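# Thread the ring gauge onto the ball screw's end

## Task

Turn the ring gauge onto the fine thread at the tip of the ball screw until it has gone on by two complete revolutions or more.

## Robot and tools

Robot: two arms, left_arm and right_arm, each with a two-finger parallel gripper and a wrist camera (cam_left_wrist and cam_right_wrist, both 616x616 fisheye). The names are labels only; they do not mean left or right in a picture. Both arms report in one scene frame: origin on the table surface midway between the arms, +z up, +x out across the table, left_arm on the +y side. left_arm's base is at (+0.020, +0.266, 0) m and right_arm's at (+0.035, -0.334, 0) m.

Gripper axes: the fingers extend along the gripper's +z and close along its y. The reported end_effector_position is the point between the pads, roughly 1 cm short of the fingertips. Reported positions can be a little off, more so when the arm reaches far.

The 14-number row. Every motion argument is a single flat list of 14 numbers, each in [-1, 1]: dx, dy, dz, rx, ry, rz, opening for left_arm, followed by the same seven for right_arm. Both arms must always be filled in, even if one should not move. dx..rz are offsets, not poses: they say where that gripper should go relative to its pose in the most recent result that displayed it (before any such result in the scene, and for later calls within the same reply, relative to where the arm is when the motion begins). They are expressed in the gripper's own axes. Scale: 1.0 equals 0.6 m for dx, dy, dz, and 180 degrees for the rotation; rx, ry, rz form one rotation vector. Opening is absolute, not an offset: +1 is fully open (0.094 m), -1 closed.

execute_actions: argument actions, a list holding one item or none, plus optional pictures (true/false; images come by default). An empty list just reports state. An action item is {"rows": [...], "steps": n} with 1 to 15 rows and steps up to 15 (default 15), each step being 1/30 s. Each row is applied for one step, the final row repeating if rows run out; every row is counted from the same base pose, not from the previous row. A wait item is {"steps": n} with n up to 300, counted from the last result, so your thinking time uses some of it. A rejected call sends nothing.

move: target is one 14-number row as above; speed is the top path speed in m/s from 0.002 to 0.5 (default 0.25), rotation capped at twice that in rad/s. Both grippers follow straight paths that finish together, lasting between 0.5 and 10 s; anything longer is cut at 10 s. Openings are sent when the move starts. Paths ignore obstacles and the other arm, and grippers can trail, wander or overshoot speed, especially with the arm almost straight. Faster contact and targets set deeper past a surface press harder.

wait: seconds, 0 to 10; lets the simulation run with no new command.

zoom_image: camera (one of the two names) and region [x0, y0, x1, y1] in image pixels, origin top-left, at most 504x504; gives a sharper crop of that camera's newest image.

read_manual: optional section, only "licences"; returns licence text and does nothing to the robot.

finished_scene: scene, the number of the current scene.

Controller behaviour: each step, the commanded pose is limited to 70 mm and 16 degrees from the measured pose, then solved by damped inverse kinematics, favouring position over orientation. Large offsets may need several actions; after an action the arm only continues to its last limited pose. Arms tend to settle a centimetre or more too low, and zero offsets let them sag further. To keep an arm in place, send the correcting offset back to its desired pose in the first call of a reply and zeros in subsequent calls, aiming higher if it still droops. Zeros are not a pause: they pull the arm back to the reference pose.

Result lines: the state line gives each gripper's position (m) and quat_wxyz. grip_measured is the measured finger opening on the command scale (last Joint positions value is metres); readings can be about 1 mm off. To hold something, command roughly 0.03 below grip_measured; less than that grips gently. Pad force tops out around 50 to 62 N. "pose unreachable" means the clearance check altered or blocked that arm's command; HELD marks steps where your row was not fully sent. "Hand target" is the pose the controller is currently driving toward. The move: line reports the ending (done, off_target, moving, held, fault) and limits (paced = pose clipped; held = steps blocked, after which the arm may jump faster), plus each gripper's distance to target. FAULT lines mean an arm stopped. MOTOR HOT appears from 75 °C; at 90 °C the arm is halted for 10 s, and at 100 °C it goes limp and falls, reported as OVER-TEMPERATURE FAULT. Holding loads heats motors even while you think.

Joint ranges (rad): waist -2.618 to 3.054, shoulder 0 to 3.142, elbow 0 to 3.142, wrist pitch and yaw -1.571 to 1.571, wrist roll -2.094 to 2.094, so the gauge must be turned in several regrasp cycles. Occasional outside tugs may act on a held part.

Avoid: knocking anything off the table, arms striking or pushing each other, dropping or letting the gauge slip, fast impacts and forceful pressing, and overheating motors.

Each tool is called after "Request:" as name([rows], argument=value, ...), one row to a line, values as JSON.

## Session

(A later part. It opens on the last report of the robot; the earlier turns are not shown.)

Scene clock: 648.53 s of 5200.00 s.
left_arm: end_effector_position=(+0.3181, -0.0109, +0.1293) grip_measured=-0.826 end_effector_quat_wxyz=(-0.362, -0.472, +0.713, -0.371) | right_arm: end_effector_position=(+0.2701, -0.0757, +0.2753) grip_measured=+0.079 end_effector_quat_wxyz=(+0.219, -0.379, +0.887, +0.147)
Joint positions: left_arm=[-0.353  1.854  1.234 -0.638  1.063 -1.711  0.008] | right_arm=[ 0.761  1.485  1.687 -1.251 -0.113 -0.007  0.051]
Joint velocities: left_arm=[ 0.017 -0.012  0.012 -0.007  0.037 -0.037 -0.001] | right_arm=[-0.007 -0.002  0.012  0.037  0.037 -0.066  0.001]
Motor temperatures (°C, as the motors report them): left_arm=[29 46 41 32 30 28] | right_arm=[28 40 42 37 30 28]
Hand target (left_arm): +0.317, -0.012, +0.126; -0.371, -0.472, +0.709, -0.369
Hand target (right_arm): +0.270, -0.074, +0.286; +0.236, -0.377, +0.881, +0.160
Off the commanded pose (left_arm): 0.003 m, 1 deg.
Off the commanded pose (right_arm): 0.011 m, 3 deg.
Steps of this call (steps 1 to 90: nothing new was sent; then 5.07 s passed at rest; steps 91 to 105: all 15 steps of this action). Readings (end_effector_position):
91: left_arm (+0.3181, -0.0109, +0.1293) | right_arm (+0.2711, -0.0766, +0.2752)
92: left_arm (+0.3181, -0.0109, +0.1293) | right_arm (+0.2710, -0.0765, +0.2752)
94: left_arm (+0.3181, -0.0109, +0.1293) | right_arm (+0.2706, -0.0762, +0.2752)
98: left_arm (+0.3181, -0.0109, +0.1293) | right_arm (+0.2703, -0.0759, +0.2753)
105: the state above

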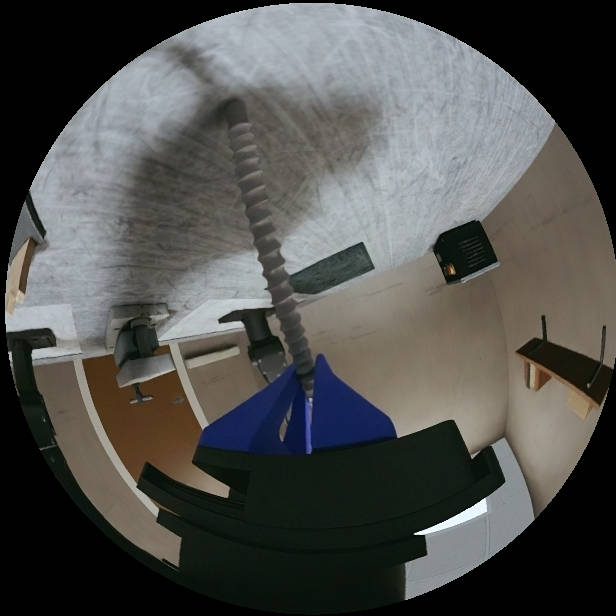

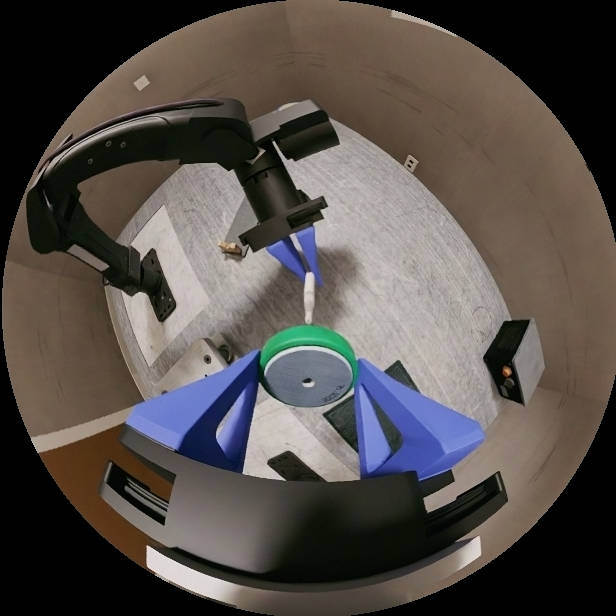

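Request:
execute_actions([
  {"rows": [[-0.0033,0.0023,0.0041,-0.003,0.0044,-0.0042,-0.855, -0.012,0.003,-0.012,-0.003,-0.015,0,0.05],[-0.0033,0.0023,0.0041,-0.003,0.0044,-0.0042,-0.855, -0.012,0.003,-0.009,-0.003,-0.015,0,0.05],[-0.0033,0.0023,0.0041,-0.003,0.0044,-0.0042,-0.855, -0.012,0.003,-0.006,-0.003,-0.015,0,0.05],[-0.0033,0.0023,0.0041,-0.003,0.0044,-0.0042,-0.855, -0.012,0.003,-0.003,-0.003,-0.015,0,0.05],[-0.0033,0.0023,0.0041,-0.003,0.0044,-0.0042,-0.855, -0.012,0.003,0,-0.003,-0.015,0,0.05],[-0.0033,0.0023,0.0041,-0.003,0.0044,-0.0042,-0.855, -0.012,0.003,0.003,-0.003,-0.015,0,0.05],[-0.0033,0.0023,0.0041,-0.003,0.0044,-0.0042,-0.855, -0.012,0.003,0.006,-0.003,-0.015,0,0.05],[-0.0033,0.0023,0.0041,-0.003,0.0044,-0.0042,-0.855, -0.012,0.003,0.009,-0.003,-0.015,0,0.05],[-0.0033,0.0023,0.0041,-0.003,0.0044,-0.0042,-0.855, -0.012,0.003,0.011,-0.003,-0.015,0,0.05]], "steps": 15},
])

Request:
zoom_image(camera="cam_right_wrist", region=[230, 190, 390, 410])

Scene clock: 664.23 s of 5200.00 s.
left_arm: end_effector_position=(+0.3181, -0.0109, +0.1293) grip_measured=-0.826 end_effector_quat_wxyz=(-0.362, -0.472, +0.713, -0.371) | right_arm: end_effector_position=(+0.2720, -0.0737, +0.2626) grip_measured=+0.079 end_effector_quat_wxyz=(+0.214, -0.378, +0.889, +0.145)
Joint positions: left_arm=[-0.353  1.854  1.234 -0.638  1.063 -1.711  0.008] | right_arm=[ 0.761  1.485  1.638 -1.212 -0.114 -0.005  0.051]
Joint velocities: left_arm=[ 0.002 -0.002  0.002 -0.007  0.051 -0.051 -0.002] | right_arm=[ 0.002  0.007 -0.007  0.081 -0.022 -0.022  0.   ]
Motor temperatures (°C, as the motors report them): left_arm=[29 46 41 32 30 28] | right_arm=[28 40 42 37 30 28]
Hand target (left_arm): +0.317, -0.012, +0.126; -0.371, -0.472, +0.709, -0.369
Hand target (right_arm): +0.275, -0.068, +0.274; +0.238, -0.376, +0.881, +0.159
Off the commanded pose (left_arm): 0.003 m, 1 deg.
Off the commanded pose (right_arm): 0.013 m, 3 deg.
Steps of this call (steps 1 to 90: nothing new was sent; then 12.20 s passed at rest; steps 91 to 105: all 15 steps of this action). Readings (end_effector_position):
91: left_arm (+0.3181, -0.0109, +0.1293) | right_arm (+0.2700, -0.0757, +0.2753)
92: left_arm (+0.3181, -0.0109, +0.1293) | right_arm (+0.2701, -0.0756, +0.2754)
94: left_arm (+0.3181, -0.0109, +0.1293) | right_arm (+0.2704, -0.0753, +0.2742)
98: left_arm (+0.3181, -0.0109, +0.1293) | right_arm (+0.2710, -0.0748, +0.2672)
105: the state above

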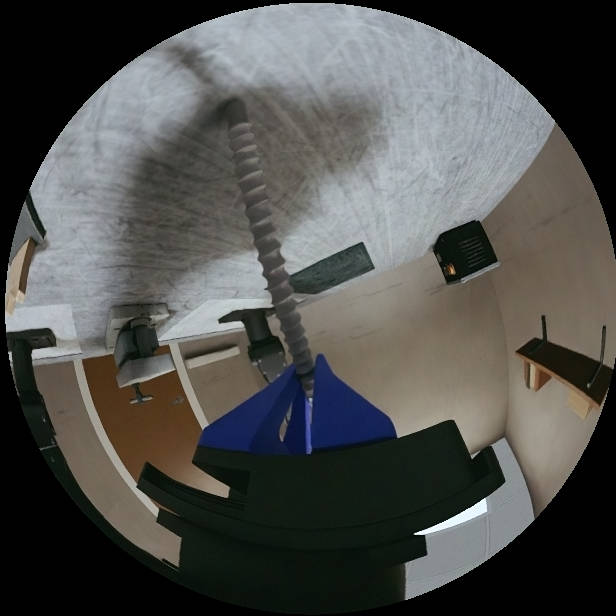

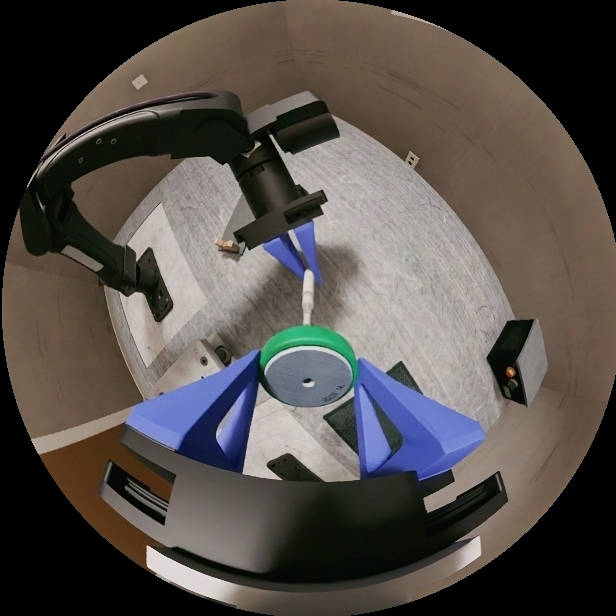

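Region (230, 190, 390, 410) of cam_right_wrist's 616x616 image, scaled by 2.291, with more detail than that image has; it fills the left 367 columns of this view, and the rest is white.

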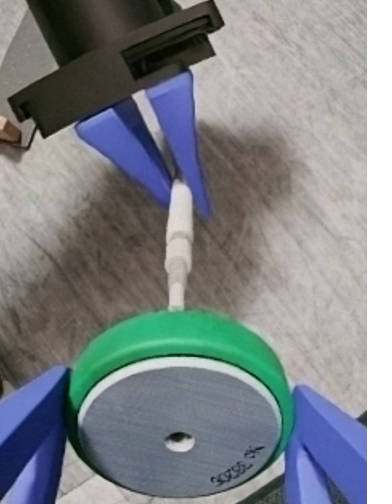

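Request:
execute_actions(actions=[], pictures=false)

Scene clock: 666.73 s of 5200.00 s.
left_arm: end_effector_position=(+0.3181, -0.0109, +0.1293) grip_measured=-0.826 end_effector_quat_wxyz=(-0.362, -0.472, +0.713, -0.371) | right_arm: end_effector_position=(+0.2733, -0.0725, +0.2636) grip_measured=+0.079 end_effector_quat_wxyz=(+0.218, -0.378, +0.888, +0.147)
Joint positions: left_arm=[-0.353  1.854  1.234 -0.638  1.063 -1.711  0.008] | right_arm=[ 0.761  1.485  1.638 -1.204 -0.114 -0.005  0.051]
Joint velocities: left_arm=[-0.002  0.022  0.007 -0.037  0.095  0.051 -0.   ] | right_arm=[-0.002 -0.017 -0.002 -0.022  0.037 -0.022 -0.   ]
Motor temperatures (°C, as the motors report them): left_arm=[29 46 41 32 30 28] | right_arm=[28 40 42 37 30 28]
Hand target (left_arm): +0.317, -0.012, +0.126; -0.371, -0.472, +0.709, -0.369
Hand target (right_arm): +0.275, -0.068, +0.274; +0.238, -0.376, +0.881, +0.160
Off the commanded pose (left_arm): 0.003 m, 1 deg.
Off the commanded pose (right_arm): 0.011 m, 3 deg.
Steps of this call (steps 1 to 75: nothing new was sent). Readings (end_effector_position):
1: left_arm (+0.3181, -0.0109, +0.1293) | right_arm (+0.2723, -0.0734, +0.2628)
2: left_arm (+0.3181, -0.0109, +0.1293) | right_arm (+0.2726, -0.0732, +0.2630)
4: left_arm (+0.3181, -0.0109, +0.1293) | right_arm (+0.2729, -0.0729, +0.2632)
8: left_arm (+0.3181, -0.0109, +0.1293) | right_arm (+0.2732, -0.0726, +0.2635)
75: the state above

Request:
execute_actions([
  {"rows": [[-0.0033,0.0023,0.0041,-0.003,0.0044,-0.0042,-0.855, -0.014,0.008,-0.014,-0.004,-0.016,-0.002,0.05],[-0.0033,0.0023,0.0041,-0.003,0.0044,-0.0042,-0.855, -0.017,0.012,-0.014,-0.005,-0.018,-0.004,0.05],[-0.0033,0.0023,0.0041,-0.003,0.0044,-0.0042,-0.855, -0.019,0.015,-0.014,-0.006,-0.02,-0.0055,0.05]], "steps": 15},
], pictures=false)

Request:
execute_actions([
  {"steps": 15},
])

Request:
zoom_image(camera="cam_right_wrist", region=[230, 190, 390, 410])

Scene clock: 687.47 s of 5200.00 s.
left_arm: end_effector_position=(+0.3181, -0.0109, +0.1293) grip_measured=-0.826 end_effector_quat_wxyz=(-0.362, -0.472, +0.713, -0.371) | right_arm: end_effector_position=(+0.2716, -0.0695, +0.2642) grip_measured=+0.079 end_effector_quat_wxyz=(+0.219, -0.382, +0.885, +0.149)
Joint positions: left_arm=[-0.353  1.854  1.234 -0.638  1.063 -1.711  0.008] | right_arm=[ 0.77   1.485  1.638 -1.199 -0.114 -0.005  0.051]
Joint velocities: left_arm=[ 0.012  0.002 -0.007 -0.007 -0.051 -0.007  0.001] | right_arm=[-0.007 -0.002  0.012 -0.022  0.007 -0.007 -0.002]
Motor temperatures (°C, as the motors report them): left_arm=[29 46 41 32 30 28] | right_arm=[28 40 42 38 30 28]
Hand target (left_arm): +0.317, -0.012, +0.126; -0.371, -0.472, +0.709, -0.369
Hand target (right_arm): +0.271, -0.064, +0.278; +0.243, -0.383, +0.876, +0.165
Off the commanded pose (left_arm): 0.003 m, 1 deg.
Off the commanded pose (right_arm): 0.015 m, 3 deg.
Steps of this call (steps 1 to 90: nothing new was sent; then 17.23 s passed at rest; steps 91 to 105: all 15 steps of this action). Readings (end_effector_position):
91: left_arm (+0.3181, -0.0109, +0.1293) | right_arm (+0.2733, -0.0725, +0.2636)
92: left_arm (+0.3181, -0.0109, +0.1293) | right_arm (+0.2732, -0.0724, +0.2636)
94: left_arm (+0.3181, -0.0109, +0.1293) | right_arm (+0.2725, -0.0714, +0.2637)
98: left_arm (+0.3181, -0.0109, +0.1293) | right_arm (+0.2714, -0.0697, +0.2640)
105: the state above

Scene clock: 687.97 s of 5200.00 s.
left_arm: end_effector_position=(+0.3181, -0.0109, +0.1293) grip_measured=-0.826 end_effector_quat_wxyz=(-0.362, -0.472, +0.713, -0.371) | right_arm: end_effector_position=(+0.2716, -0.0695, +0.2642) grip_measured=+0.079 end_effector_quat_wxyz=(+0.219, -0.382, +0.885, +0.149)
Joint positions: left_arm=[-0.353  1.854  1.234 -0.638  1.063 -1.711  0.008] | right_arm=[ 0.77   1.485  1.638 -1.199 -0.114 -0.005  0.051]
Joint velocities: left_arm=[-0.002  0.007  0.012  0.022  0.007 -0.037  0.   ] | right_arm=[-0.007 -0.002 -0.002 -0.022 -0.022 -0.037 -0.001]
Motor temperatures (°C, as the motors report them): left_arm=[29 46 41 32 30 28] | right_arm=[28 40 42 38 30 28]
Hand target (left_arm): +0.317, -0.012, +0.126; -0.371, -0.472, +0.709, -0.369
Hand target (right_arm): +0.271, -0.064, +0.278; +0.243, -0.383, +0.876, +0.165
Off the commanded pose (left_arm): 0.003 m, 1 deg.
Off the commanded pose (right_arm): 0.015 m, 3 deg.
Steps of this call (steps 1 to 15: nothing new was sent). Readings (end_effector_position):
1: left_arm (+0.3181, -0.0109, +0.1293) | right_arm (+0.2716, -0.0695, +0.2642)
2: left_arm (+0.3181, -0.0109, +0.1293) | right_arm (+0.2716, -0.0695, +0.2642)
4: left_arm (+0.3181, -0.0109, +0.1293) | right_arm (+0.2716, -0.0695, +0.2642)
8: left_arm (+0.3181, -0.0109, +0.1293) | right_arm (+0.2716, -0.0695, +0.2642)
15: the state above

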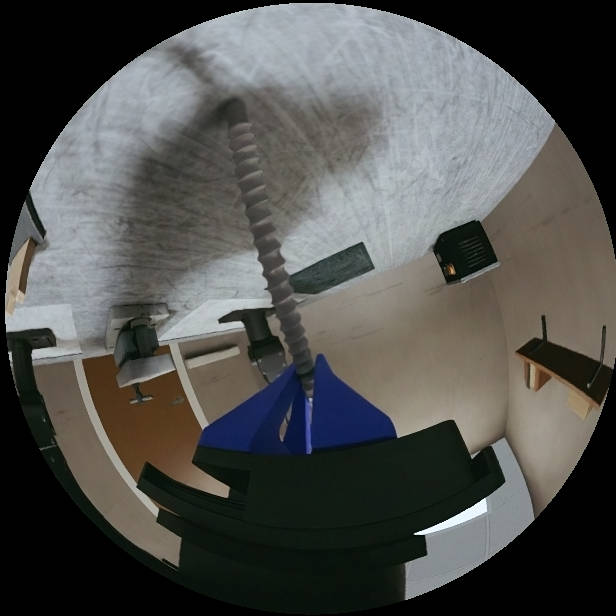

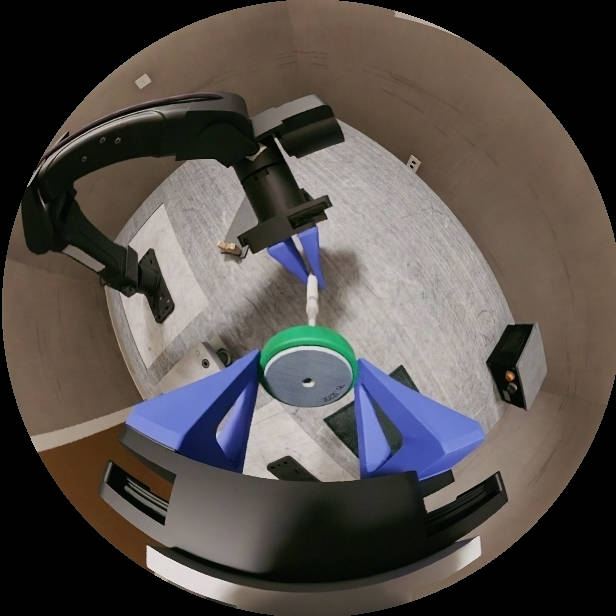

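Region (230, 190, 390, 410) of cam_right_wrist's 616x616 image, scaled by 2.291, with more detail than that image has; it fills the left 367 columns of this view, and the rest is white.

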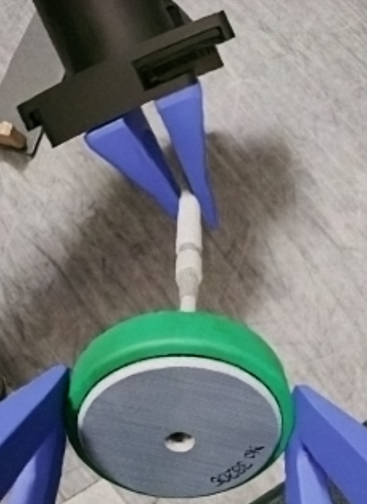

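Request:
execute_actions([
  {"rows": [[-0.0033,0.0023,0.0041,-0.003,0.0044,-0.0042,-0.855, -0.015,0.003,-0.004,-0.003,-0.012,0,0.05],[-0.0033,0.0023,0.0041,-0.003,0.0044,-0.0042,-0.855, -0.0155,0.003,0,-0.003,-0.0115,0,0.05],[-0.0033,0.0023,0.0041,-0.003,0.0044,-0.0042,-0.855, -0.016,0.003,0.004,-0.003,-0.011,0,0.05],[-0.0033,0.0023,0.0041,-0.003,0.0044,-0.0042,-0.855, -0.0165,0.003,0.008,-0.003,-0.0105,0,0.05],[-0.0033,0.0023,0.0041,-0.003,0.0044,-0.0042,-0.855, -0.017,0.003,0.012,-0.003,-0.01,0,0.05],[-0.0033,0.0023,0.0041,-0.003,0.0044,-0.0042,-0.855, -0.0175,0.003,0.016,-0.003,-0.0095,0,0.05],[-0.0033,0.0023,0.0041,-0.003,0.0044,-0.0042,-0.855, -0.018,0.003,0.02,-0.003,-0.009,0,0.05],[-0.0033,0.0023,0.0041,-0.003,0.0044,-0.0042,-0.855, -0.0185,0.003,0.024,-0.003,-0.0085,0,0.05],[-0.0033,0.0023,0.0041,-0.003,0.0044,-0.0042,-0.855, -0.019,0.003,0.027,-0.003,-0.008,0,0.05],[-0.0033,0.0023,0.0041,-0.003,0.0044,-0.0042,-0.855, -0.019,0.003,0.03,-0.003,-0.0077,0,0.05]], "steps": 15},
], pictures=false)

Request:
execute_actions([
  {"steps": 20},
])

Request:
zoom_image(camera="cam_right_wrist", region=[230, 190, 390, 410])

Scene clock: 722.33 s of 5200.00 s.
left_arm: end_effector_position=(+0.3181, -0.0109, +0.1293) grip_measured=-0.826 end_effector_quat_wxyz=(-0.362, -0.472, +0.713, -0.371) | right_arm: end_effector_position=(+0.2795, -0.0616, +0.2450) grip_measured=+0.079 end_effector_quat_wxyz=(+0.206, -0.381, +0.890, +0.144)
Joint positions: left_arm=[-0.353  1.854  1.234 -0.638  1.063 -1.711  0.008] | right_arm=[ 0.77   1.527  1.61  -1.157 -0.114 -0.002  0.051]
Joint velocities: left_arm=[-0.017 -0.012  0.007  0.051  0.066  0.007  0.001] | right_arm=[-0.022  0.027 -0.022  0.051 -0.007  0.007 -0.   ]
Motor temperatures (°C, as the motors report them): left_arm=[29 46 41 32 30 28] | right_arm=[28 40 42 38 30 28]
Hand target (left_arm): +0.317, -0.012, +0.126; -0.371, -0.472, +0.709, -0.369
Hand target (right_arm): +0.282, -0.054, +0.255; +0.228, -0.381, +0.882, +0.157
Off the commanded pose (left_arm): 0.003 m, 1 deg.
Off the commanded pose (right_arm): 0.013 m, 3 deg.
Steps of this call (steps 1 to 90: nothing new was sent; then 30.87 s passed at rest; steps 91 to 105: all 15 steps of this action). Readings (end_effector_position):
91: left_arm (+0.3181, -0.0109, +0.1293) | right_arm (+0.2716, -0.0695, +0.2642)
92: left_arm (+0.3181, -0.0109, +0.1293) | right_arm (+0.2717, -0.0694, +0.2643)
94: left_arm (+0.3181, -0.0109, +0.1293) | right_arm (+0.2720, -0.0690, +0.2642)
98: left_arm (+0.3181, -0.0109, +0.1293) | right_arm (+0.2752, -0.0659, +0.2599)
105: the state above

Scene clock: 723.00 s of 5200.00 s.
left_arm: end_effector_position=(+0.3181, -0.0109, +0.1293) grip_measured=-0.826 end_effector_quat_wxyz=(-0.362, -0.472, +0.713, -0.371) | right_arm: end_effector_position=(+0.2806, -0.0605, +0.2456) grip_measured=+0.079 end_effector_quat_wxyz=(+0.209, -0.381, +0.889, +0.145)
Joint positions: left_arm=[-0.353  1.854  1.234 -0.638  1.063 -1.711  0.008] | right_arm=[ 0.77   1.527  1.609 -1.15  -0.114 -0.001  0.051]
Joint velocities: left_arm=[ 0.002  0.022 -0.022 -0.051 -0.037 -0.051  0.   ] | right_arm=[-0.002 -0.012 -0.007 -0.022  0.037 -0.051 -0.001]
Motor temperatures (°C, as the motors report them): left_arm=[29 46 41 32 30 28] | right_arm=[28 40 42 38 30 28]
Hand target (left_arm): +0.317, -0.012, +0.126; -0.371, -0.472, +0.709, -0.369
Hand target (right_arm): +0.282, -0.054, +0.255; +0.228, -0.381, +0.882, +0.157
Off the commanded pose (left_arm): 0.003 m, 1 deg.
Off the commanded pose (right_arm): 0.012 m, 3 deg.
Steps of this call (steps 1 to 20: nothing new was sent). Readings (end_effector_position):
1: left_arm (+0.3181, -0.0109, +0.1293) | right_arm (+0.2796, -0.0615, +0.2449)
2: left_arm (+0.3181, -0.0109, +0.1293) | right_arm (+0.2797, -0.0614, +0.2450)
4: left_arm (+0.3181, -0.0109, +0.1293) | right_arm (+0.2802, -0.0610, +0.2453)
8: left_arm (+0.3181, -0.0109, +0.1293) | right_arm (+0.2805, -0.0607, +0.2455)
20: the state above

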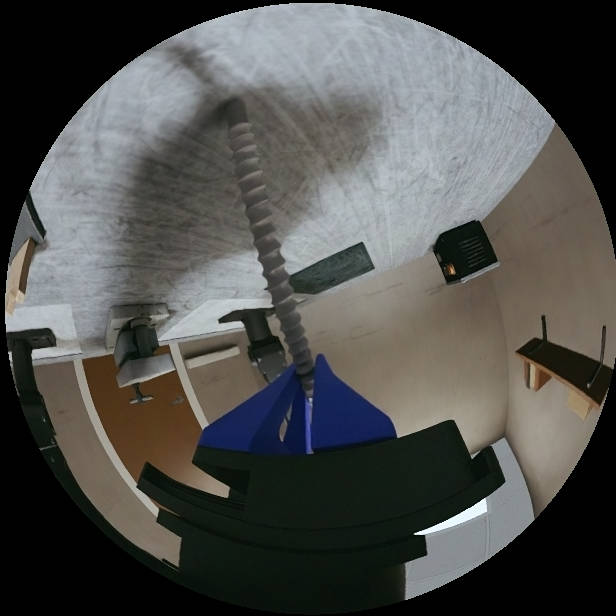

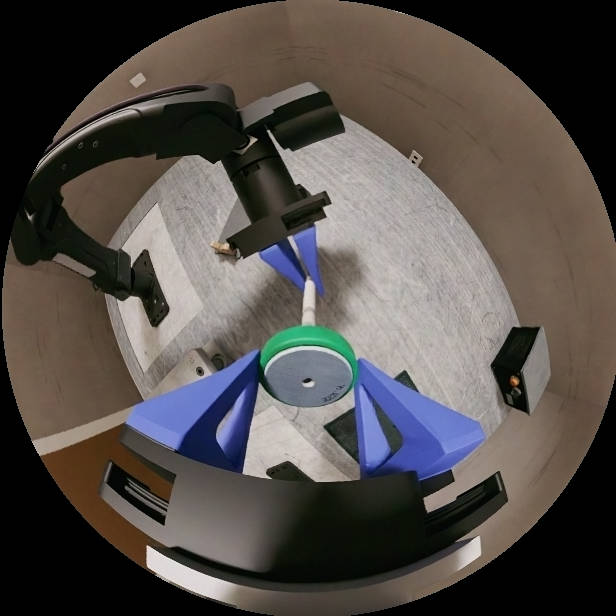

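Region (230, 190, 390, 410) of cam_right_wrist's 616x616 image, scaled by 2.291, with more detail than that image has; it fills the left 367 columns of this view, and the rest is white.

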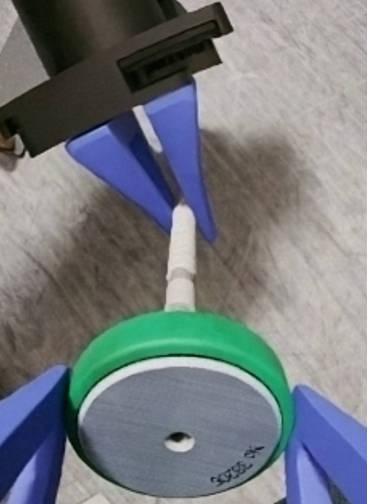

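Request:
execute_actions([
  {"rows": [[-0.0033,0.0023,0.0041,-0.003,0.0044,-0.0042,-0.855, -0.015,0.003,-0.008,-0.003,-0.0157,0,0.05],[-0.0033,0.0023,0.0041,-0.003,0.0044,-0.0042,-0.855, -0.015,0.003,-0.0065,-0.003,-0.0159,0,0.05],[-0.0033,0.0023,0.0041,-0.003,0.0044,-0.0042,-0.855, -0.0152,0.003,-0.005,-0.003,-0.0161,0,0.05],[-0.0033,0.0023,0.0041,-0.003,0.0044,-0.0042,-0.855, -0.0153,0.003,-0.0035,-0.003,-0.0163,0,0.05],[-0.0033,0.0023,0.0041,-0.003,0.0044,-0.0042,-0.855, -0.0154,0.003,-0.002,-0.003,-0.0165,0,0.05],[-0.0033,0.0023,0.0041,-0.003,0.0044,-0.0042,-0.855, -0.0155,0.003,-0.0005,-0.003,-0.0167,0,0.05],[-0.0033,0.0023,0.0041,-0.003,0.0044,-0.0042,-0.855, -0.0156,0.003,0.001,-0.003,-0.0169,0,0.05],[-0.0033,0.0023,0.0041,-0.003,0.0044,-0.0042,-0.855, -0.0157,0.003,0.0022,-0.003,-0.0171,0,0.05],[-0.0033,0.0023,0.0041,-0.003,0.0044,-0.0042,-0.855, -0.0157,0.003,0.0033,-0.003,-0.0172,0,0.05]], "steps": 15},
], pictures=false)

Request:
execute_actions([
  {"steps": 20},
])

Request:
zoom_image(camera="cam_right_wrist", region=[230, 190, 390, 410])

Scene clock: 748.47 s of 5200.00 s.
left_arm: end_effector_position=(+0.3181, -0.0109, +0.1293) grip_measured=-0.826 end_effector_quat_wxyz=(-0.362, -0.472, +0.713, -0.371) | right_arm: end_effector_position=(+0.2825, -0.0587, +0.2405) grip_measured=+0.079 end_effector_quat_wxyz=(+0.211, -0.380, +0.889, +0.146)
Joint positions: left_arm=[-0.353  1.854  1.234 -0.638  1.064 -1.711  0.008] | right_arm=[ 0.77   1.527  1.586 -1.123 -0.114  0.001  0.051]
Joint velocities: left_arm=[ 0.002 -0.007  0.007 -0.007  0.022 -0.037  0.   ] | right_arm=[-0.002 -0.002 -0.002 -0.066 -0.022  0.022  0.   ]
Motor temperatures (°C, as the motors report them): left_arm=[29 46 41 32 30 28] | right_arm=[28 41 42 38 30 28]
Hand target (left_arm): +0.317, -0.012, +0.126; -0.371, -0.472, +0.709, -0.369
Hand target (right_arm): +0.286, -0.053, +0.249; +0.231, -0.378, +0.882, +0.159
Off the commanded pose (left_arm): 0.003 m, 1 deg.
Off the commanded pose (right_arm): 0.011 m, 3 deg.
Steps of this call (steps 1 to 90: nothing new was sent; then 21.97 s passed at rest; steps 91 to 105: all 15 steps of this action). Readings (end_effector_position):
91: left_arm (+0.3181, -0.0109, +0.1293) | right_arm (+0.2807, -0.0605, +0.2457)
92: left_arm (+0.3181, -0.0109, +0.1293) | right_arm (+0.2808, -0.0604, +0.2458)
94: left_arm (+0.3181, -0.0109, +0.1293) | right_arm (+0.2814, -0.0598, +0.2452)
98: left_arm (+0.3181, -0.0109, +0.1293) | right_arm (+0.2818, -0.0594, +0.2411)
105: the state above

Scene clock: 749.13 s of 5200.00 s.
left_arm: end_effector_position=(+0.3181, -0.0109, +0.1293) grip_measured=-0.826 end_effector_quat_wxyz=(-0.362, -0.472, +0.713, -0.371) | right_arm: end_effector_position=(+0.2825, -0.0587, +0.2405) grip_measured=+0.079 end_effector_quat_wxyz=(+0.211, -0.380, +0.889, +0.146)
Joint positions: left_arm=[-0.353  1.854  1.234 -0.638  1.064 -1.711  0.008] | right_arm=[ 0.77   1.527  1.586 -1.123 -0.114  0.001  0.051]
Joint velocities: left_arm=[-0.002  0.007 -0.007 -0.037 -0.051  0.007  0.001] | right_arm=[-0.007 -0.017 -0.007  0.007  0.037 -0.022 -0.001]
Motor temperatures (°C, as the motors report them): left_arm=[29 46 41 32 30 28] | right_arm=[28 41 42 38 30 28]
Hand target (left_arm): +0.317, -0.012, +0.126; -0.371, -0.472, +0.709, -0.369
Hand target (right_arm): +0.286, -0.053, +0.249; +0.231, -0.378, +0.882, +0.159
Off the commanded pose (left_arm): 0.003 m, 1 deg.
Off the commanded pose (right_arm): 0.011 m, 3 deg.
Steps of this call (steps 1 to 20: nothing new was sent). Readings (end_effector_position):
1: left_arm (+0.3181, -0.0109, +0.1293) | right_arm (+0.2825, -0.0587, +0.2405)
2: left_arm (+0.3181, -0.0109, +0.1293) | right_arm (+0.2825, -0.0587, +0.2405)
4: left_arm (+0.3181, -0.0109, +0.1293) | right_arm (+0.2825, -0.0587, +0.2405)
8: left_arm (+0.3181, -0.0109, +0.1293) | right_arm (+0.2825, -0.0587, +0.2405)
20: the state above

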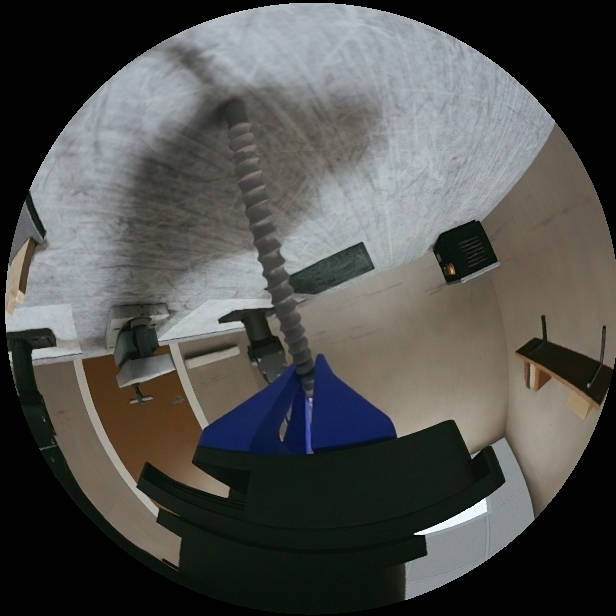

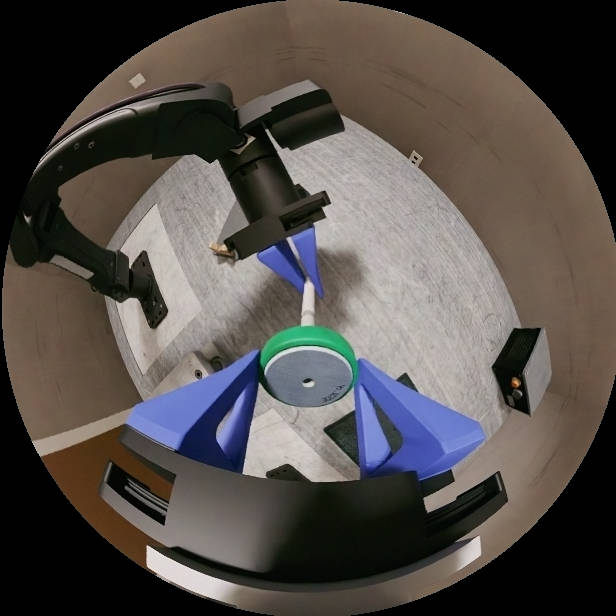

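Region (230, 190, 390, 410) of cam_right_wrist's 616x616 image, scaled by 2.291, with more detail than that image has; it fills the left 367 columns of this view, and the rest is white.

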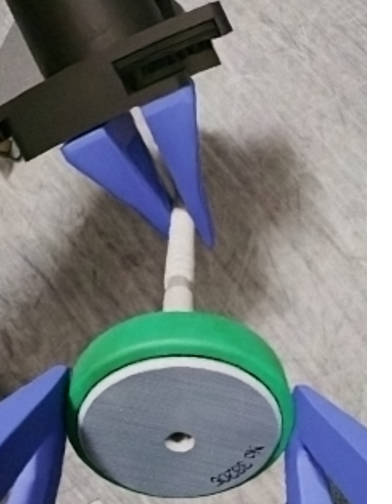

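Request:
zoom_image(camera="cam_right_wrist", region=[280, 355, 340, 410])

Region (280, 355, 340, 410) of cam_right_wrist's 616x616 image, scaled by 8.400, with more detail than that image has; it fills the top 462 rows of this view, and the rest is white.

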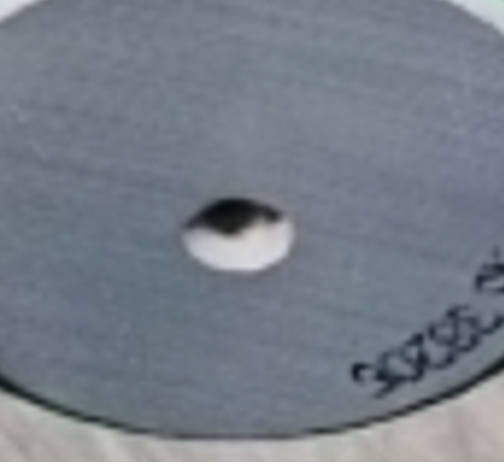

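Request:
execute_actions([
  {"rows": [[-0.0033,0.0023,0.0041,-0.003,0.0044,-0.0042,-0.855, -0.015,0.004,-0.006,-0.004,-0.0157,0,0.05],[-0.0033,0.0023,0.0041,-0.003,0.0044,-0.0042,-0.855, -0.015,0.004,-0.0045,-0.004,-0.0159,0,0.05],[-0.0033,0.0023,0.0041,-0.003,0.0044,-0.0042,-0.855, -0.0152,0.004,-0.003,-0.004,-0.0161,0,0.05],[-0.0033,0.0023,0.0041,-0.003,0.0044,-0.0042,-0.855, -0.0153,0.004,-0.0015,-0.004,-0.0163,0,0.05],[-0.0033,0.0023,0.0041,-0.003,0.0044,-0.0042,-0.855, -0.0154,0.004,0,-0.004,-0.0165,0,0.05],[-0.0033,0.0023,0.0041,-0.003,0.0044,-0.0042,-0.855, -0.0155,0.004,0.0015,-0.004,-0.0167,0,0.05]], "steps": 15},
], pictures=false)

Scene clock: 756.40 s of 5200.00 s.
left_arm: end_effector_position=(+0.3181, -0.0109, +0.1293) grip_measured=-0.826 end_effector_quat_wxyz=(-0.362, -0.472, +0.713, -0.371) | right_arm: end_effector_position=(+0.2826, -0.0586, +0.2401) grip_measured=+0.079 end_effector_quat_wxyz=(+0.213, -0.379, +0.888, +0.147)
Joint positions: left_arm=[-0.353  1.854  1.234 -0.638  1.064 -1.711  0.008] | right_arm=[ 0.77   1.522  1.577 -1.113 -0.114  0.002  0.051]
Joint velocities: left_arm=[-0.007 -0.017  0.002  0.022 -0.022 -0.022  0.001] | right_arm=[-0.002 -0.002  0.002 -0.022  0.007  0.037 -0.   ]
Motor temperatures (°C, as the motors report them): left_arm=[29 46 41 32 30 28] | right_arm=[28 41 42 39 30 28]
Hand target (left_arm): +0.317, -0.012, +0.126; -0.371, -0.472, +0.709, -0.369
Hand target (right_arm): +0.287, -0.051, +0.245; +0.231, -0.377, +0.882, +0.161
Off the commanded pose (left_arm): 0.003 m, 1 deg.
Off the commanded pose (right_arm): 0.010 m, 3 deg.
Steps of this call (steps 1 to 90: nothing new was sent; then 3.77 s passed at rest; steps 91 to 105: all 15 steps of this action). Readings (end_effector_position):
91: left_arm (+0.3181, -0.0109, +0.1293) | right_arm (+0.2825, -0.0587, +0.2405)
92: left_arm (+0.3181, -0.0109, +0.1293) | right_arm (+0.2826, -0.0586, +0.2405)
94: left_arm (+0.3181, -0.0109, +0.1293) | right_arm (+0.2826, -0.0585, +0.2402)
98: left_arm (+0.3181, -0.0109, +0.1293) | right_arm (+0.2826, -0.0586, +0.2400)
105: the state above

Request:
execute_actions([
  {"rows": [[-0.0033,0.0023,0.0041,-0.003,0.0044,-0.0042,-0.855, -0.017,0.004,-0.005,-0.004,-0.0165,0,0.05],[-0.0033,0.0023,0.0041,-0.003,0.0044,-0.0042,-0.855, -0.019,0.004,-0.005,-0.004,-0.018,0,0.05]], "steps": 15},
], pictures=false)

Scene clock: 763.43 s of 5200.00 s.
left_arm: end_effector_position=(+0.3181, -0.0109, +0.1293) grip_measured=-0.826 end_effector_quat_wxyz=(-0.362, -0.472, +0.713, -0.371) | right_arm: end_effector_position=(+0.2826, -0.0586, +0.2401) grip_measured=+0.079 end_effector_quat_wxyz=(+0.213, -0.379, +0.888, +0.147)
Joint positions: left_arm=[-0.353  1.854  1.234 -0.638  1.064 -1.711  0.008] | right_arm=[ 0.77   1.522  1.577 -1.113 -0.114  0.002  0.051]
Joint velocities: left_arm=[-0.012 -0.002  0.002  0.007 -0.007  0.066  0.001] | right_arm=[-0.007 -0.027 -0.007 -0.051 -0.007 -0.037  0.001]
Motor temperatures (°C, as the motors report them): left_arm=[29 46 41 32 30 28] | right_arm=[28 41 42 39 30 28]
Hand target (left_arm): +0.317, -0.012, +0.126; -0.371, -0.472, +0.709, -0.369
Hand target (right_arm): +0.287, -0.052, +0.249; +0.236, -0.376, +0.881, +0.163
Off the commanded pose (left_arm): 0.003 m, 1 deg.
Off the commanded pose (right_arm): 0.012 m, 3 deg.
Steps of this call (steps 1 to 90: nothing new was sent; then 3.53 s passed at rest; steps 91 to 105: all 15 steps of this action). Readings (end_effector_position):
91: left_arm (+0.3181, -0.0109, +0.1293) | right_arm (+0.2826, -0.0586, +0.2401)
92: left_arm (+0.3181, -0.0109, +0.1293) | right_arm (+0.2826, -0.0586, +0.2401)
94: left_arm (+0.3181, -0.0109, +0.1293) | right_arm (+0.2826, -0.0586, +0.2401)
98: left_arm (+0.3181, -0.0109, +0.1293) | right_arm (+0.2826, -0.0586, +0.2401)
105: the state above

Request:
execute_actions([
  {"rows": [[-0.0033,0.0023,0.0041,-0.003,0.0044,-0.0042,-0.855, -0.02,0.004,-0.008,-0.004,-0.0195,0,0.05],[-0.0033,0.0023,0.0041,-0.003,0.0044,-0.0042,-0.855, -0.021,0.004,-0.008,-0.004,-0.0203,0,0.05],[-0.0033,0.0023,0.0041,-0.003,0.0044,-0.0042,-0.855, -0.022,0.004,-0.008,-0.004,-0.0211,0,0.05],[-0.0033,0.0023,0.0041,-0.003,0.0044,-0.0042,-0.855, -0.023,0.004,-0.008,-0.004,-0.0219,0,0.05],[-0.0033,0.0023,0.0041,-0.003,0.0044,-0.0042,-0.855, -0.024,0.004,-0.008,-0.004,-0.0227,0,0.05],[-0.0033,0.0023,0.0041,-0.003,0.0044,-0.0042,-0.855, -0.025,0.004,-0.008,-0.004,-0.0235,0,0.05],[-0.0033,0.0023,0.0041,-0.003,0.0044,-0.0042,-0.855, -0.026,0.004,-0.008,-0.004,-0.0243,0,0.05]], "steps": 15},
], pictures=false)

Scene clock: 788.20 s of 5200.00 s.
left_arm: end_effector_position=(+0.3181, -0.0109, +0.1293) grip_measured=-0.826 end_effector_quat_wxyz=(-0.362, -0.472, +0.713, -0.371) | right_arm: end_effector_position=(+0.2828, -0.0584, +0.2405) grip_measured=+0.079 end_effector_quat_wxyz=(+0.214, -0.378, +0.888, +0.148)
Joint positions: left_arm=[-0.353  1.854  1.234 -0.638  1.064 -1.711  0.008] | right_arm=[ 0.77   1.521  1.577 -1.112 -0.114  0.004  0.051]
Joint velocities: left_arm=[-0.017 -0.002  0.002 -0.066 -0.037  0.007 -0.   ] | right_arm=[-0.002 -0.012 -0.012  0.037  0.037 -0.051  0.001]
Motor temperatures (°C, as the motors report them): left_arm=[29 46 41 32 30 28] | right_arm=[28 41 42 40 30 28]
Hand target (left_arm): +0.317, -0.012, +0.126; -0.371, -0.472, +0.709, -0.369
Hand target (right_arm): +0.289, -0.050, +0.253; +0.244, -0.375, +0.879, +0.166
Off the commanded pose (left_arm): 0.003 m, 1 deg.
Off the commanded pose (right_arm): 0.016 m, 4 deg.
Steps of this call (steps 1 to 90: nothing new was sent; then 21.27 s passed at rest; steps 91 to 105: all 15 steps of this action). Readings (end_effector_position):
91: left_arm (+0.3181, -0.0109, +0.1293) | right_arm (+0.2826, -0.0586, +0.2404)
92: left_arm (+0.3181, -0.0109, +0.1293) | right_arm (+0.2826, -0.0586, +0.2404)
94: left_arm (+0.3181, -0.0109, +0.1293) | right_arm (+0.2827, -0.0585, +0.2404)
98: left_arm (+0.3181, -0.0109, +0.1293) | right_arm (+0.2828, -0.0584, +0.2405)
105: the state above

Request:
execute_actions(actions=[])

Scene clock: 801.70 s of 5200.00 s.
left_arm: end_effector_position=(+0.3181, -0.0109, +0.1293) grip_measured=-0.826 end_effector_quat_wxyz=(-0.362, -0.472, +0.713, -0.371) | right_arm: end_effector_position=(+0.2828, -0.0584, +0.2405) grip_measured=+0.079 end_effector_quat_wxyz=(+0.214, -0.378, +0.888, +0.148)
Joint positions: left_arm=[-0.353  1.854  1.234 -0.638  1.064 -1.711  0.008] | right_arm=[ 0.77   1.521  1.577 -1.112 -0.114  0.004  0.051]
Joint velocities: left_arm=[ 0.012 -0.007  0.012  0.007  0.007  0.007 -0.001] | right_arm=[-0.007 -0.007  0.002 -0.037 -0.051 -0.022  0.001]
Motor temperatures (°C, as the motors report them): left_arm=[29 46 41 32 30 28] | right_arm=[28 41 42 40 30 28]
Hand target (left_arm): +0.317, -0.012, +0.126; -0.371, -0.472, +0.709, -0.369
Hand target (right_arm): +0.289, -0.050, +0.253; +0.244, -0.375, +0.879, +0.166
Off the commanded pose (left_arm): 0.003 m, 1 deg.
Off the commanded pose (right_arm): 0.016 m, 4 deg.
Steps of this call (steps 1 to 90: nothing new was sent; then 10.50 s passed at rest). Readings (end_effector_position):
1: left_arm (+0.3181, -0.0109, +0.1293) | right_arm (+0.2828, -0.0584, +0.2405)
2: left_arm (+0.3181, -0.0109, +0.1293) | right_arm (+0.2828, -0.0584, +0.2405)
4: left_arm (+0.3181, -0.0109, +0.1293) | right_arm (+0.2828, -0.0584, +0.2405)
8: left_arm (+0.3181, -0.0109, +0.1293) | right_arm (+0.2828, -0.0584, +0.2405)
90: the state above

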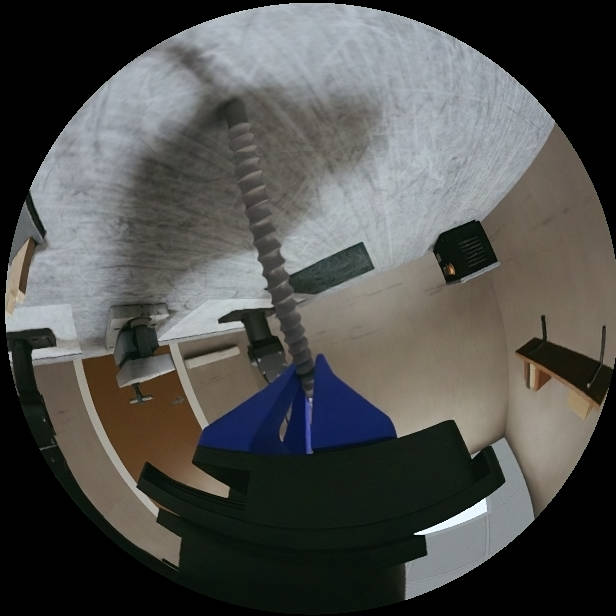

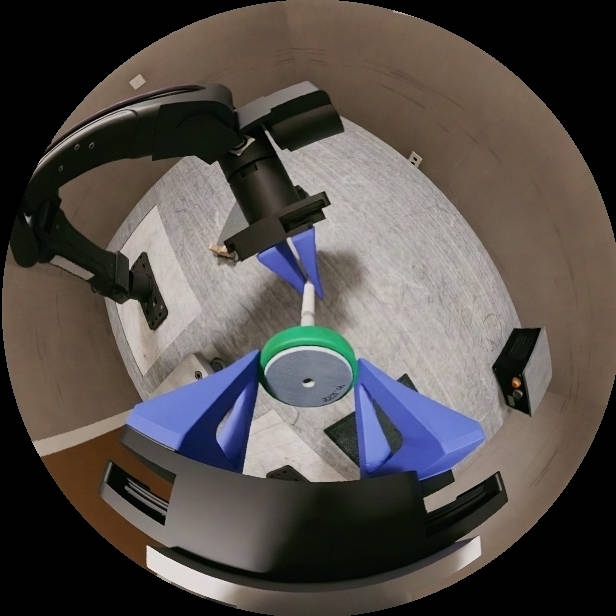

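Request:
execute_actions([
  {"rows": [[-0.0033,0.0023,0.0041,-0.003,0.0044,-0.0042,-0.855,-0.015,0.003,-0.006,-0.003,-0.0156,0,0.05]], "steps": 10},
], pictures=false)

Request:
zoom_image(camera="cam_right_wrist", region=[230, 190, 390, 410])

Scene clock: 805.43 s of 5200.00 s.
left_arm: end_effector_position=(+0.3181, -0.0109, +0.1293) grip_measured=-0.826 end_effector_quat_wxyz=(-0.362, -0.472, +0.713, -0.371) | right_arm: end_effector_position=(+0.2828, -0.0584, +0.2405) grip_measured=+0.079 end_effector_quat_wxyz=(+0.214, -0.378, +0.888, +0.148)
Joint positions: left_arm=[-0.353  1.854  1.234 -0.638  1.064 -1.711  0.008] | right_arm=[ 0.77   1.521  1.577 -1.112 -0.114  0.004  0.051]
Joint velocities: left_arm=[-0.002 -0.012 -0.002  0.051  0.007  0.022 -0.001] | right_arm=[-0.017  0.007 -0.007  0.022 -0.066  0.037  0.001]
Motor temperatures (°C, as the motors report them): left_arm=[29 46 41 32 30 28] | right_arm=[28 41 42 41 30 28]
Hand target (left_arm): +0.317, -0.012, +0.126; -0.371, -0.472, +0.709, -0.369
Hand target (right_arm): +0.286, -0.054, +0.248; +0.234, -0.376, +0.882, +0.161
Off the commanded pose (left_arm): 0.003 m, 1 deg.
Off the commanded pose (right_arm): 0.010 m, 3 deg.
Steps of this call (steps 1 to 90: nothing new was sent; then 0.40 s passed at rest; steps 91 to 100: all 10 steps of this action). Readings (end_effector_position):
91: left_arm (+0.3181, -0.0109, +0.1293) | right_arm (+0.2828, -0.0584, +0.2405)
92: left_arm (+0.3181, -0.0109, +0.1293) | right_arm (+0.2828, -0.0584, +0.2405)
94: left_arm (+0.3181, -0.0109, +0.1293) | right_arm (+0.2828, -0.0584, +0.2405)
98: left_arm (+0.3181, -0.0109, +0.1293) | right_arm (+0.2828, -0.0584, +0.2405)
100: the state above

Region (230, 190, 390, 410) of cam_right_wrist's 616x616 image, scaled by 2.291, with more detail than that image has; it fills the left 367 columns of this view, and the rest is white.

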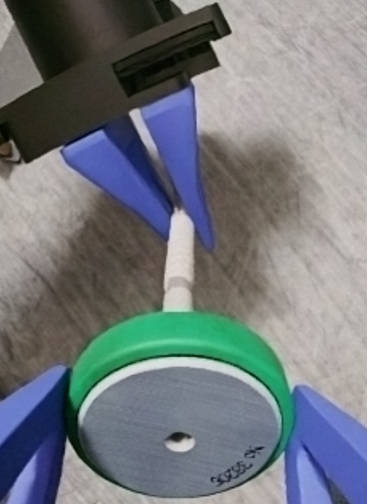

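Request:
zoom_image(camera="cam_right_wrist", region=[280, 360, 340, 405])

Region (280, 360, 340, 405) of cam_right_wrist's 616x616 image, scaled by 8.400, with more detail than that image has; it fills the top 378 rows of this view, and the rest is white.

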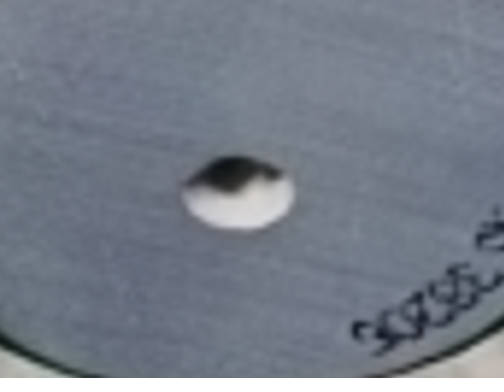

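Request:
execute_actions([
  {"rows": [[-0.0033,0.0023,0.0041,-0.003,0.0044,-0.0042,-0.855,-0.0078,0.002,0.005,-0.0013,-0.0048,0.1667,0.05]], "steps": 15},
], pictures=false)

Request:
execute_actions([
  {"rows": [[-0.0033,0.0023,0.0041,-0.003,0.0044,-0.0042,-0.855,-0.006,0.0054,0.005,-0.0034,-0.0037,0.1667,0.05]], "steps": 15},
], pictures=true)

Scene clock: 846.37 s of 5200.00 s.
left_arm: end_effector_position=(+0.3181, -0.0109, +0.1293) grip_measured=-0.826 end_effector_quat_wxyz=(-0.362, -0.472, +0.713, -0.371) | right_arm: end_effector_position=(+0.2822, -0.0586, +0.2402) grip_measured=+0.079 end_effector_quat_wxyz=(+0.171, -0.153, +0.954, +0.195)
Joint positions: left_arm=[-0.353  1.854  1.234 -0.638  1.064 -1.711  0.008] | right_arm=[ 0.77   1.521  1.577 -1.114 -0.115  0.491  0.051]
Joint velocities: left_arm=[-0.002 -0.002 -0.007  0.066 -0.037 -0.022  0.001] | right_arm=[-0.022 -0.002 -0.007  0.037  0.051  0.242 -0.   ]
Motor temperatures (°C, as the motors report them): left_arm=[29 46 41 32 30 28] | right_arm=[28 41 41 40 30 28]
Hand target (left_arm): +0.317, -0.012, +0.126; -0.371, -0.472, +0.709, -0.369
Hand target (right_arm): +0.286, -0.054, +0.240; +0.174, -0.135, +0.954, +0.203
Off the commanded pose (left_arm): 0.003 m, 1 deg.
Off the commanded pose (right_arm): 0.006 m, 2 deg.
Steps of this call (steps 1 to 90: nothing new was sent; then 37.43 s passed at rest; steps 91 to 105: all 15 steps of this action). Readings (end_effector_position):
91: left_arm (+0.3181, -0.0109, +0.1293) | right_arm (+0.2825, -0.0586, +0.2403)
92: left_arm (+0.3181, -0.0109, +0.1293) | right_arm (+0.2823, -0.0588, +0.2402)
94: left_arm (+0.3181, -0.0109, +0.1293) | right_arm (+0.2822, -0.0587, +0.2402)
98: left_arm (+0.3181, -0.0109, +0.1293) | right_arm (+0.2821, -0.0587, +0.2402)
105: the state above

Scene clock: 846.87 s of 5200.00 s.
left_arm: end_effector_position=(+0.3181, -0.0109, +0.1293) grip_measured=-0.826 end_effector_quat_wxyz=(-0.362, -0.472, +0.713, -0.371) | right_arm: end_effector_position=(+0.2821, -0.0583, +0.2404) grip_measured=+0.079 end_effector_quat_wxyz=(+0.118, +0.082, +0.962, +0.231)
Joint positions: left_arm=[-0.353  1.854  1.234 -0.638  1.064 -1.711  0.008] | right_arm=[ 0.77   1.521  1.577 -1.113 -0.117  0.979  0.051]
Joint velocities: left_arm=[ 0.002 -0.012 -0.007 -0.007 -0.037 -0.022 -0.001] | right_arm=[ 0.002  0.007  0.007 -0.022 -0.051  0.271  0.   ]
Motor temperatures (°C, as the motors report them): left_arm=[29 46 41 32 30 28] | right_arm=[28 41 41 40 30 28]
Hand target (left_arm): +0.317, -0.012, +0.126; -0.371, -0.472, +0.709, -0.369
Hand target (right_arm): +0.285, -0.054, +0.240; +0.118, +0.098, +0.959, +0.238
Off the commanded pose (left_arm): 0.003 m, 1 deg.
Off the commanded pose (right_arm): 0.005 m, 2 deg.
Steps of this call (steps 1 to 15: all 15 steps of this action). Readings (end_effector_position):
1: left_arm (+0.3181, -0.0109, +0.1293) | right_arm (+0.2821, -0.0585, +0.2402)
2: left_arm (+0.3181, -0.0109, +0.1293) | right_arm (+0.2820, -0.0585, +0.2402)
4: left_arm (+0.3181, -0.0109, +0.1293) | right_arm (+0.2820, -0.0585, +0.2403)
8: left_arm (+0.3181, -0.0109, +0.1293) | right_arm (+0.2820, -0.0584, +0.2403)
15: the state above

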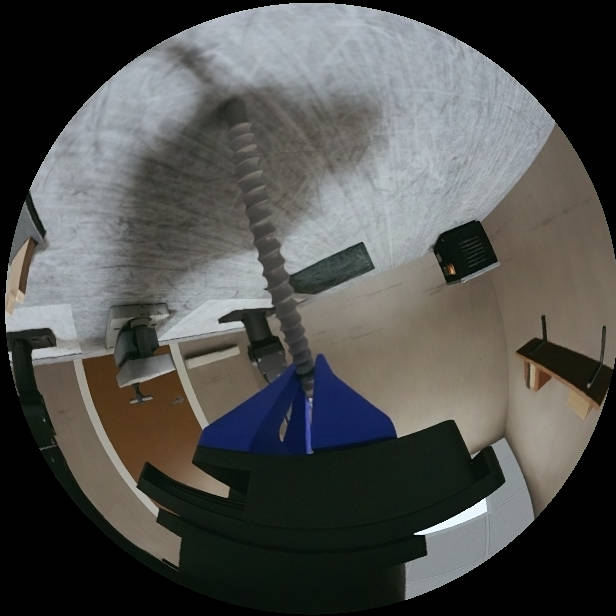

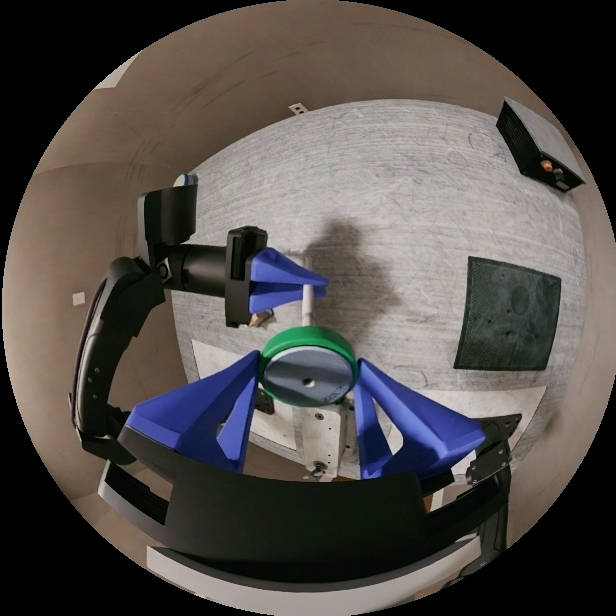

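Request:
execute_actions([
  {"rows": [[-0.0033,0.0023,0.0041,-0.003,0.0044,-0.0042,-0.855,-0.0029,0.0075,0.005,-0.0047,-0.0018,0.1667,0.05]], "steps": 15},
], pictures=true)

Request:
zoom_image(camera="cam_right_wrist", region=[230, 190, 390, 410])

Scene clock: 850.93 s of 5200.00 s.
left_arm: end_effector_position=(+0.3180, -0.0109, +0.1293) grip_measured=-0.826 end_effector_quat_wxyz=(-0.362, -0.472, +0.713, -0.371) | right_arm: end_effector_position=(+0.2826, -0.0584, +0.2404) grip_measured=+0.079 end_effector_quat_wxyz=(+0.059, +0.315, +0.913, +0.253)
Joint positions: left_arm=[-0.353  1.854  1.234 -0.638  1.064 -1.711  0.008] | right_arm=[ 0.77   1.521  1.577 -1.112 -0.115  1.474  0.051]
Joint velocities: left_arm=[-0.022 -0.012 -0.002  0.051 -0.007 -0.007  0.   ] | right_arm=[-0.007 -0.027 -0.017 -0.022 -0.051  0.183  0.   ]
Motor temperatures (°C, as the motors report them): left_arm=[29 46 41 32 30 28] | right_arm=[28 41 41 40 30 28]
Hand target (left_arm): +0.317, -0.012, +0.126; -0.372, -0.472, +0.709, -0.369
Hand target (right_arm): +0.285, -0.054, +0.240; +0.057, +0.327, +0.906, +0.261
Off the commanded pose (left_arm): 0.003 m, 1 deg.
Off the commanded pose (right_arm): 0.006 m, 2 deg.
Steps of this call (steps 1 to 90: nothing new was sent; then 0.57 s passed at rest; steps 91 to 105: all 15 steps of this action). Readings (end_effector_position):
91: left_arm (+0.3181, -0.0109, +0.1293) | right_arm (+0.2822, -0.0582, +0.2404)
92: left_arm (+0.3181, -0.0109, +0.1293) | right_arm (+0.2822, -0.0582, +0.2404)
94: left_arm (+0.3181, -0.0109, +0.1293) | right_arm (+0.2822, -0.0582, +0.2404)
98: left_arm (+0.3180, -0.0109, +0.1293) | right_arm (+0.2824, -0.0583, +0.2405)
105: the state above

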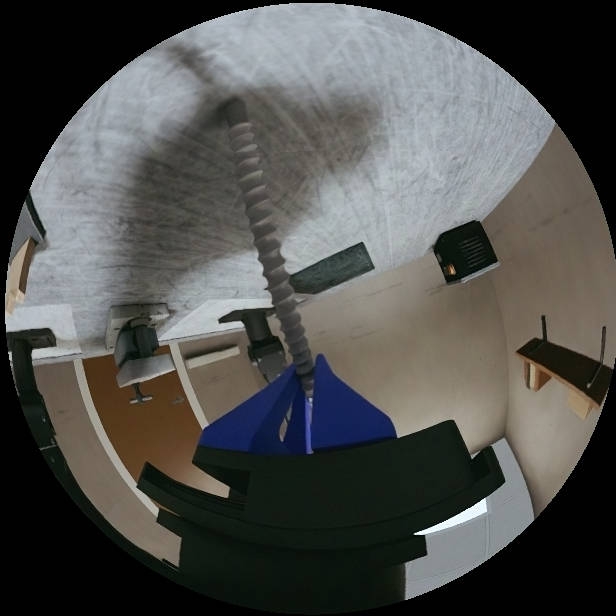

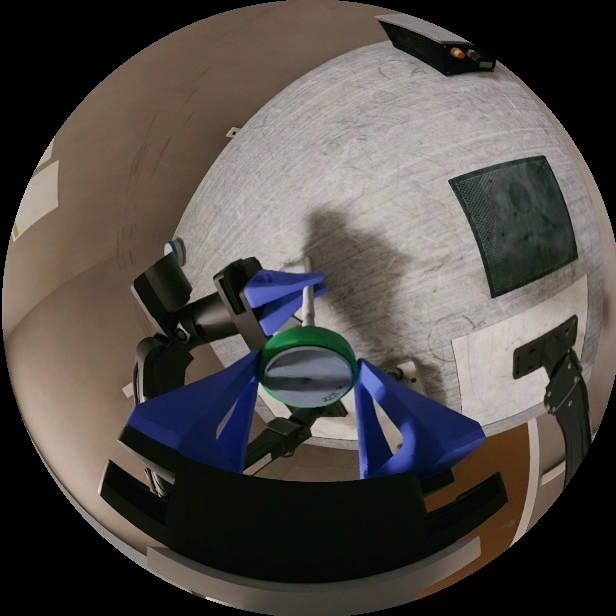

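Region (230, 190, 390, 410) of cam_right_wrist's 616x616 image, scaled by 2.291, with more detail than that image has; it fills the left 367 columns of this view, and the rest is white.

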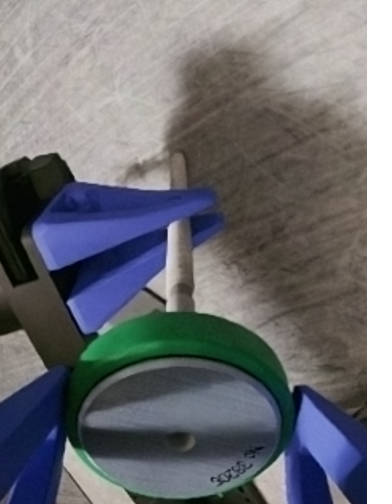

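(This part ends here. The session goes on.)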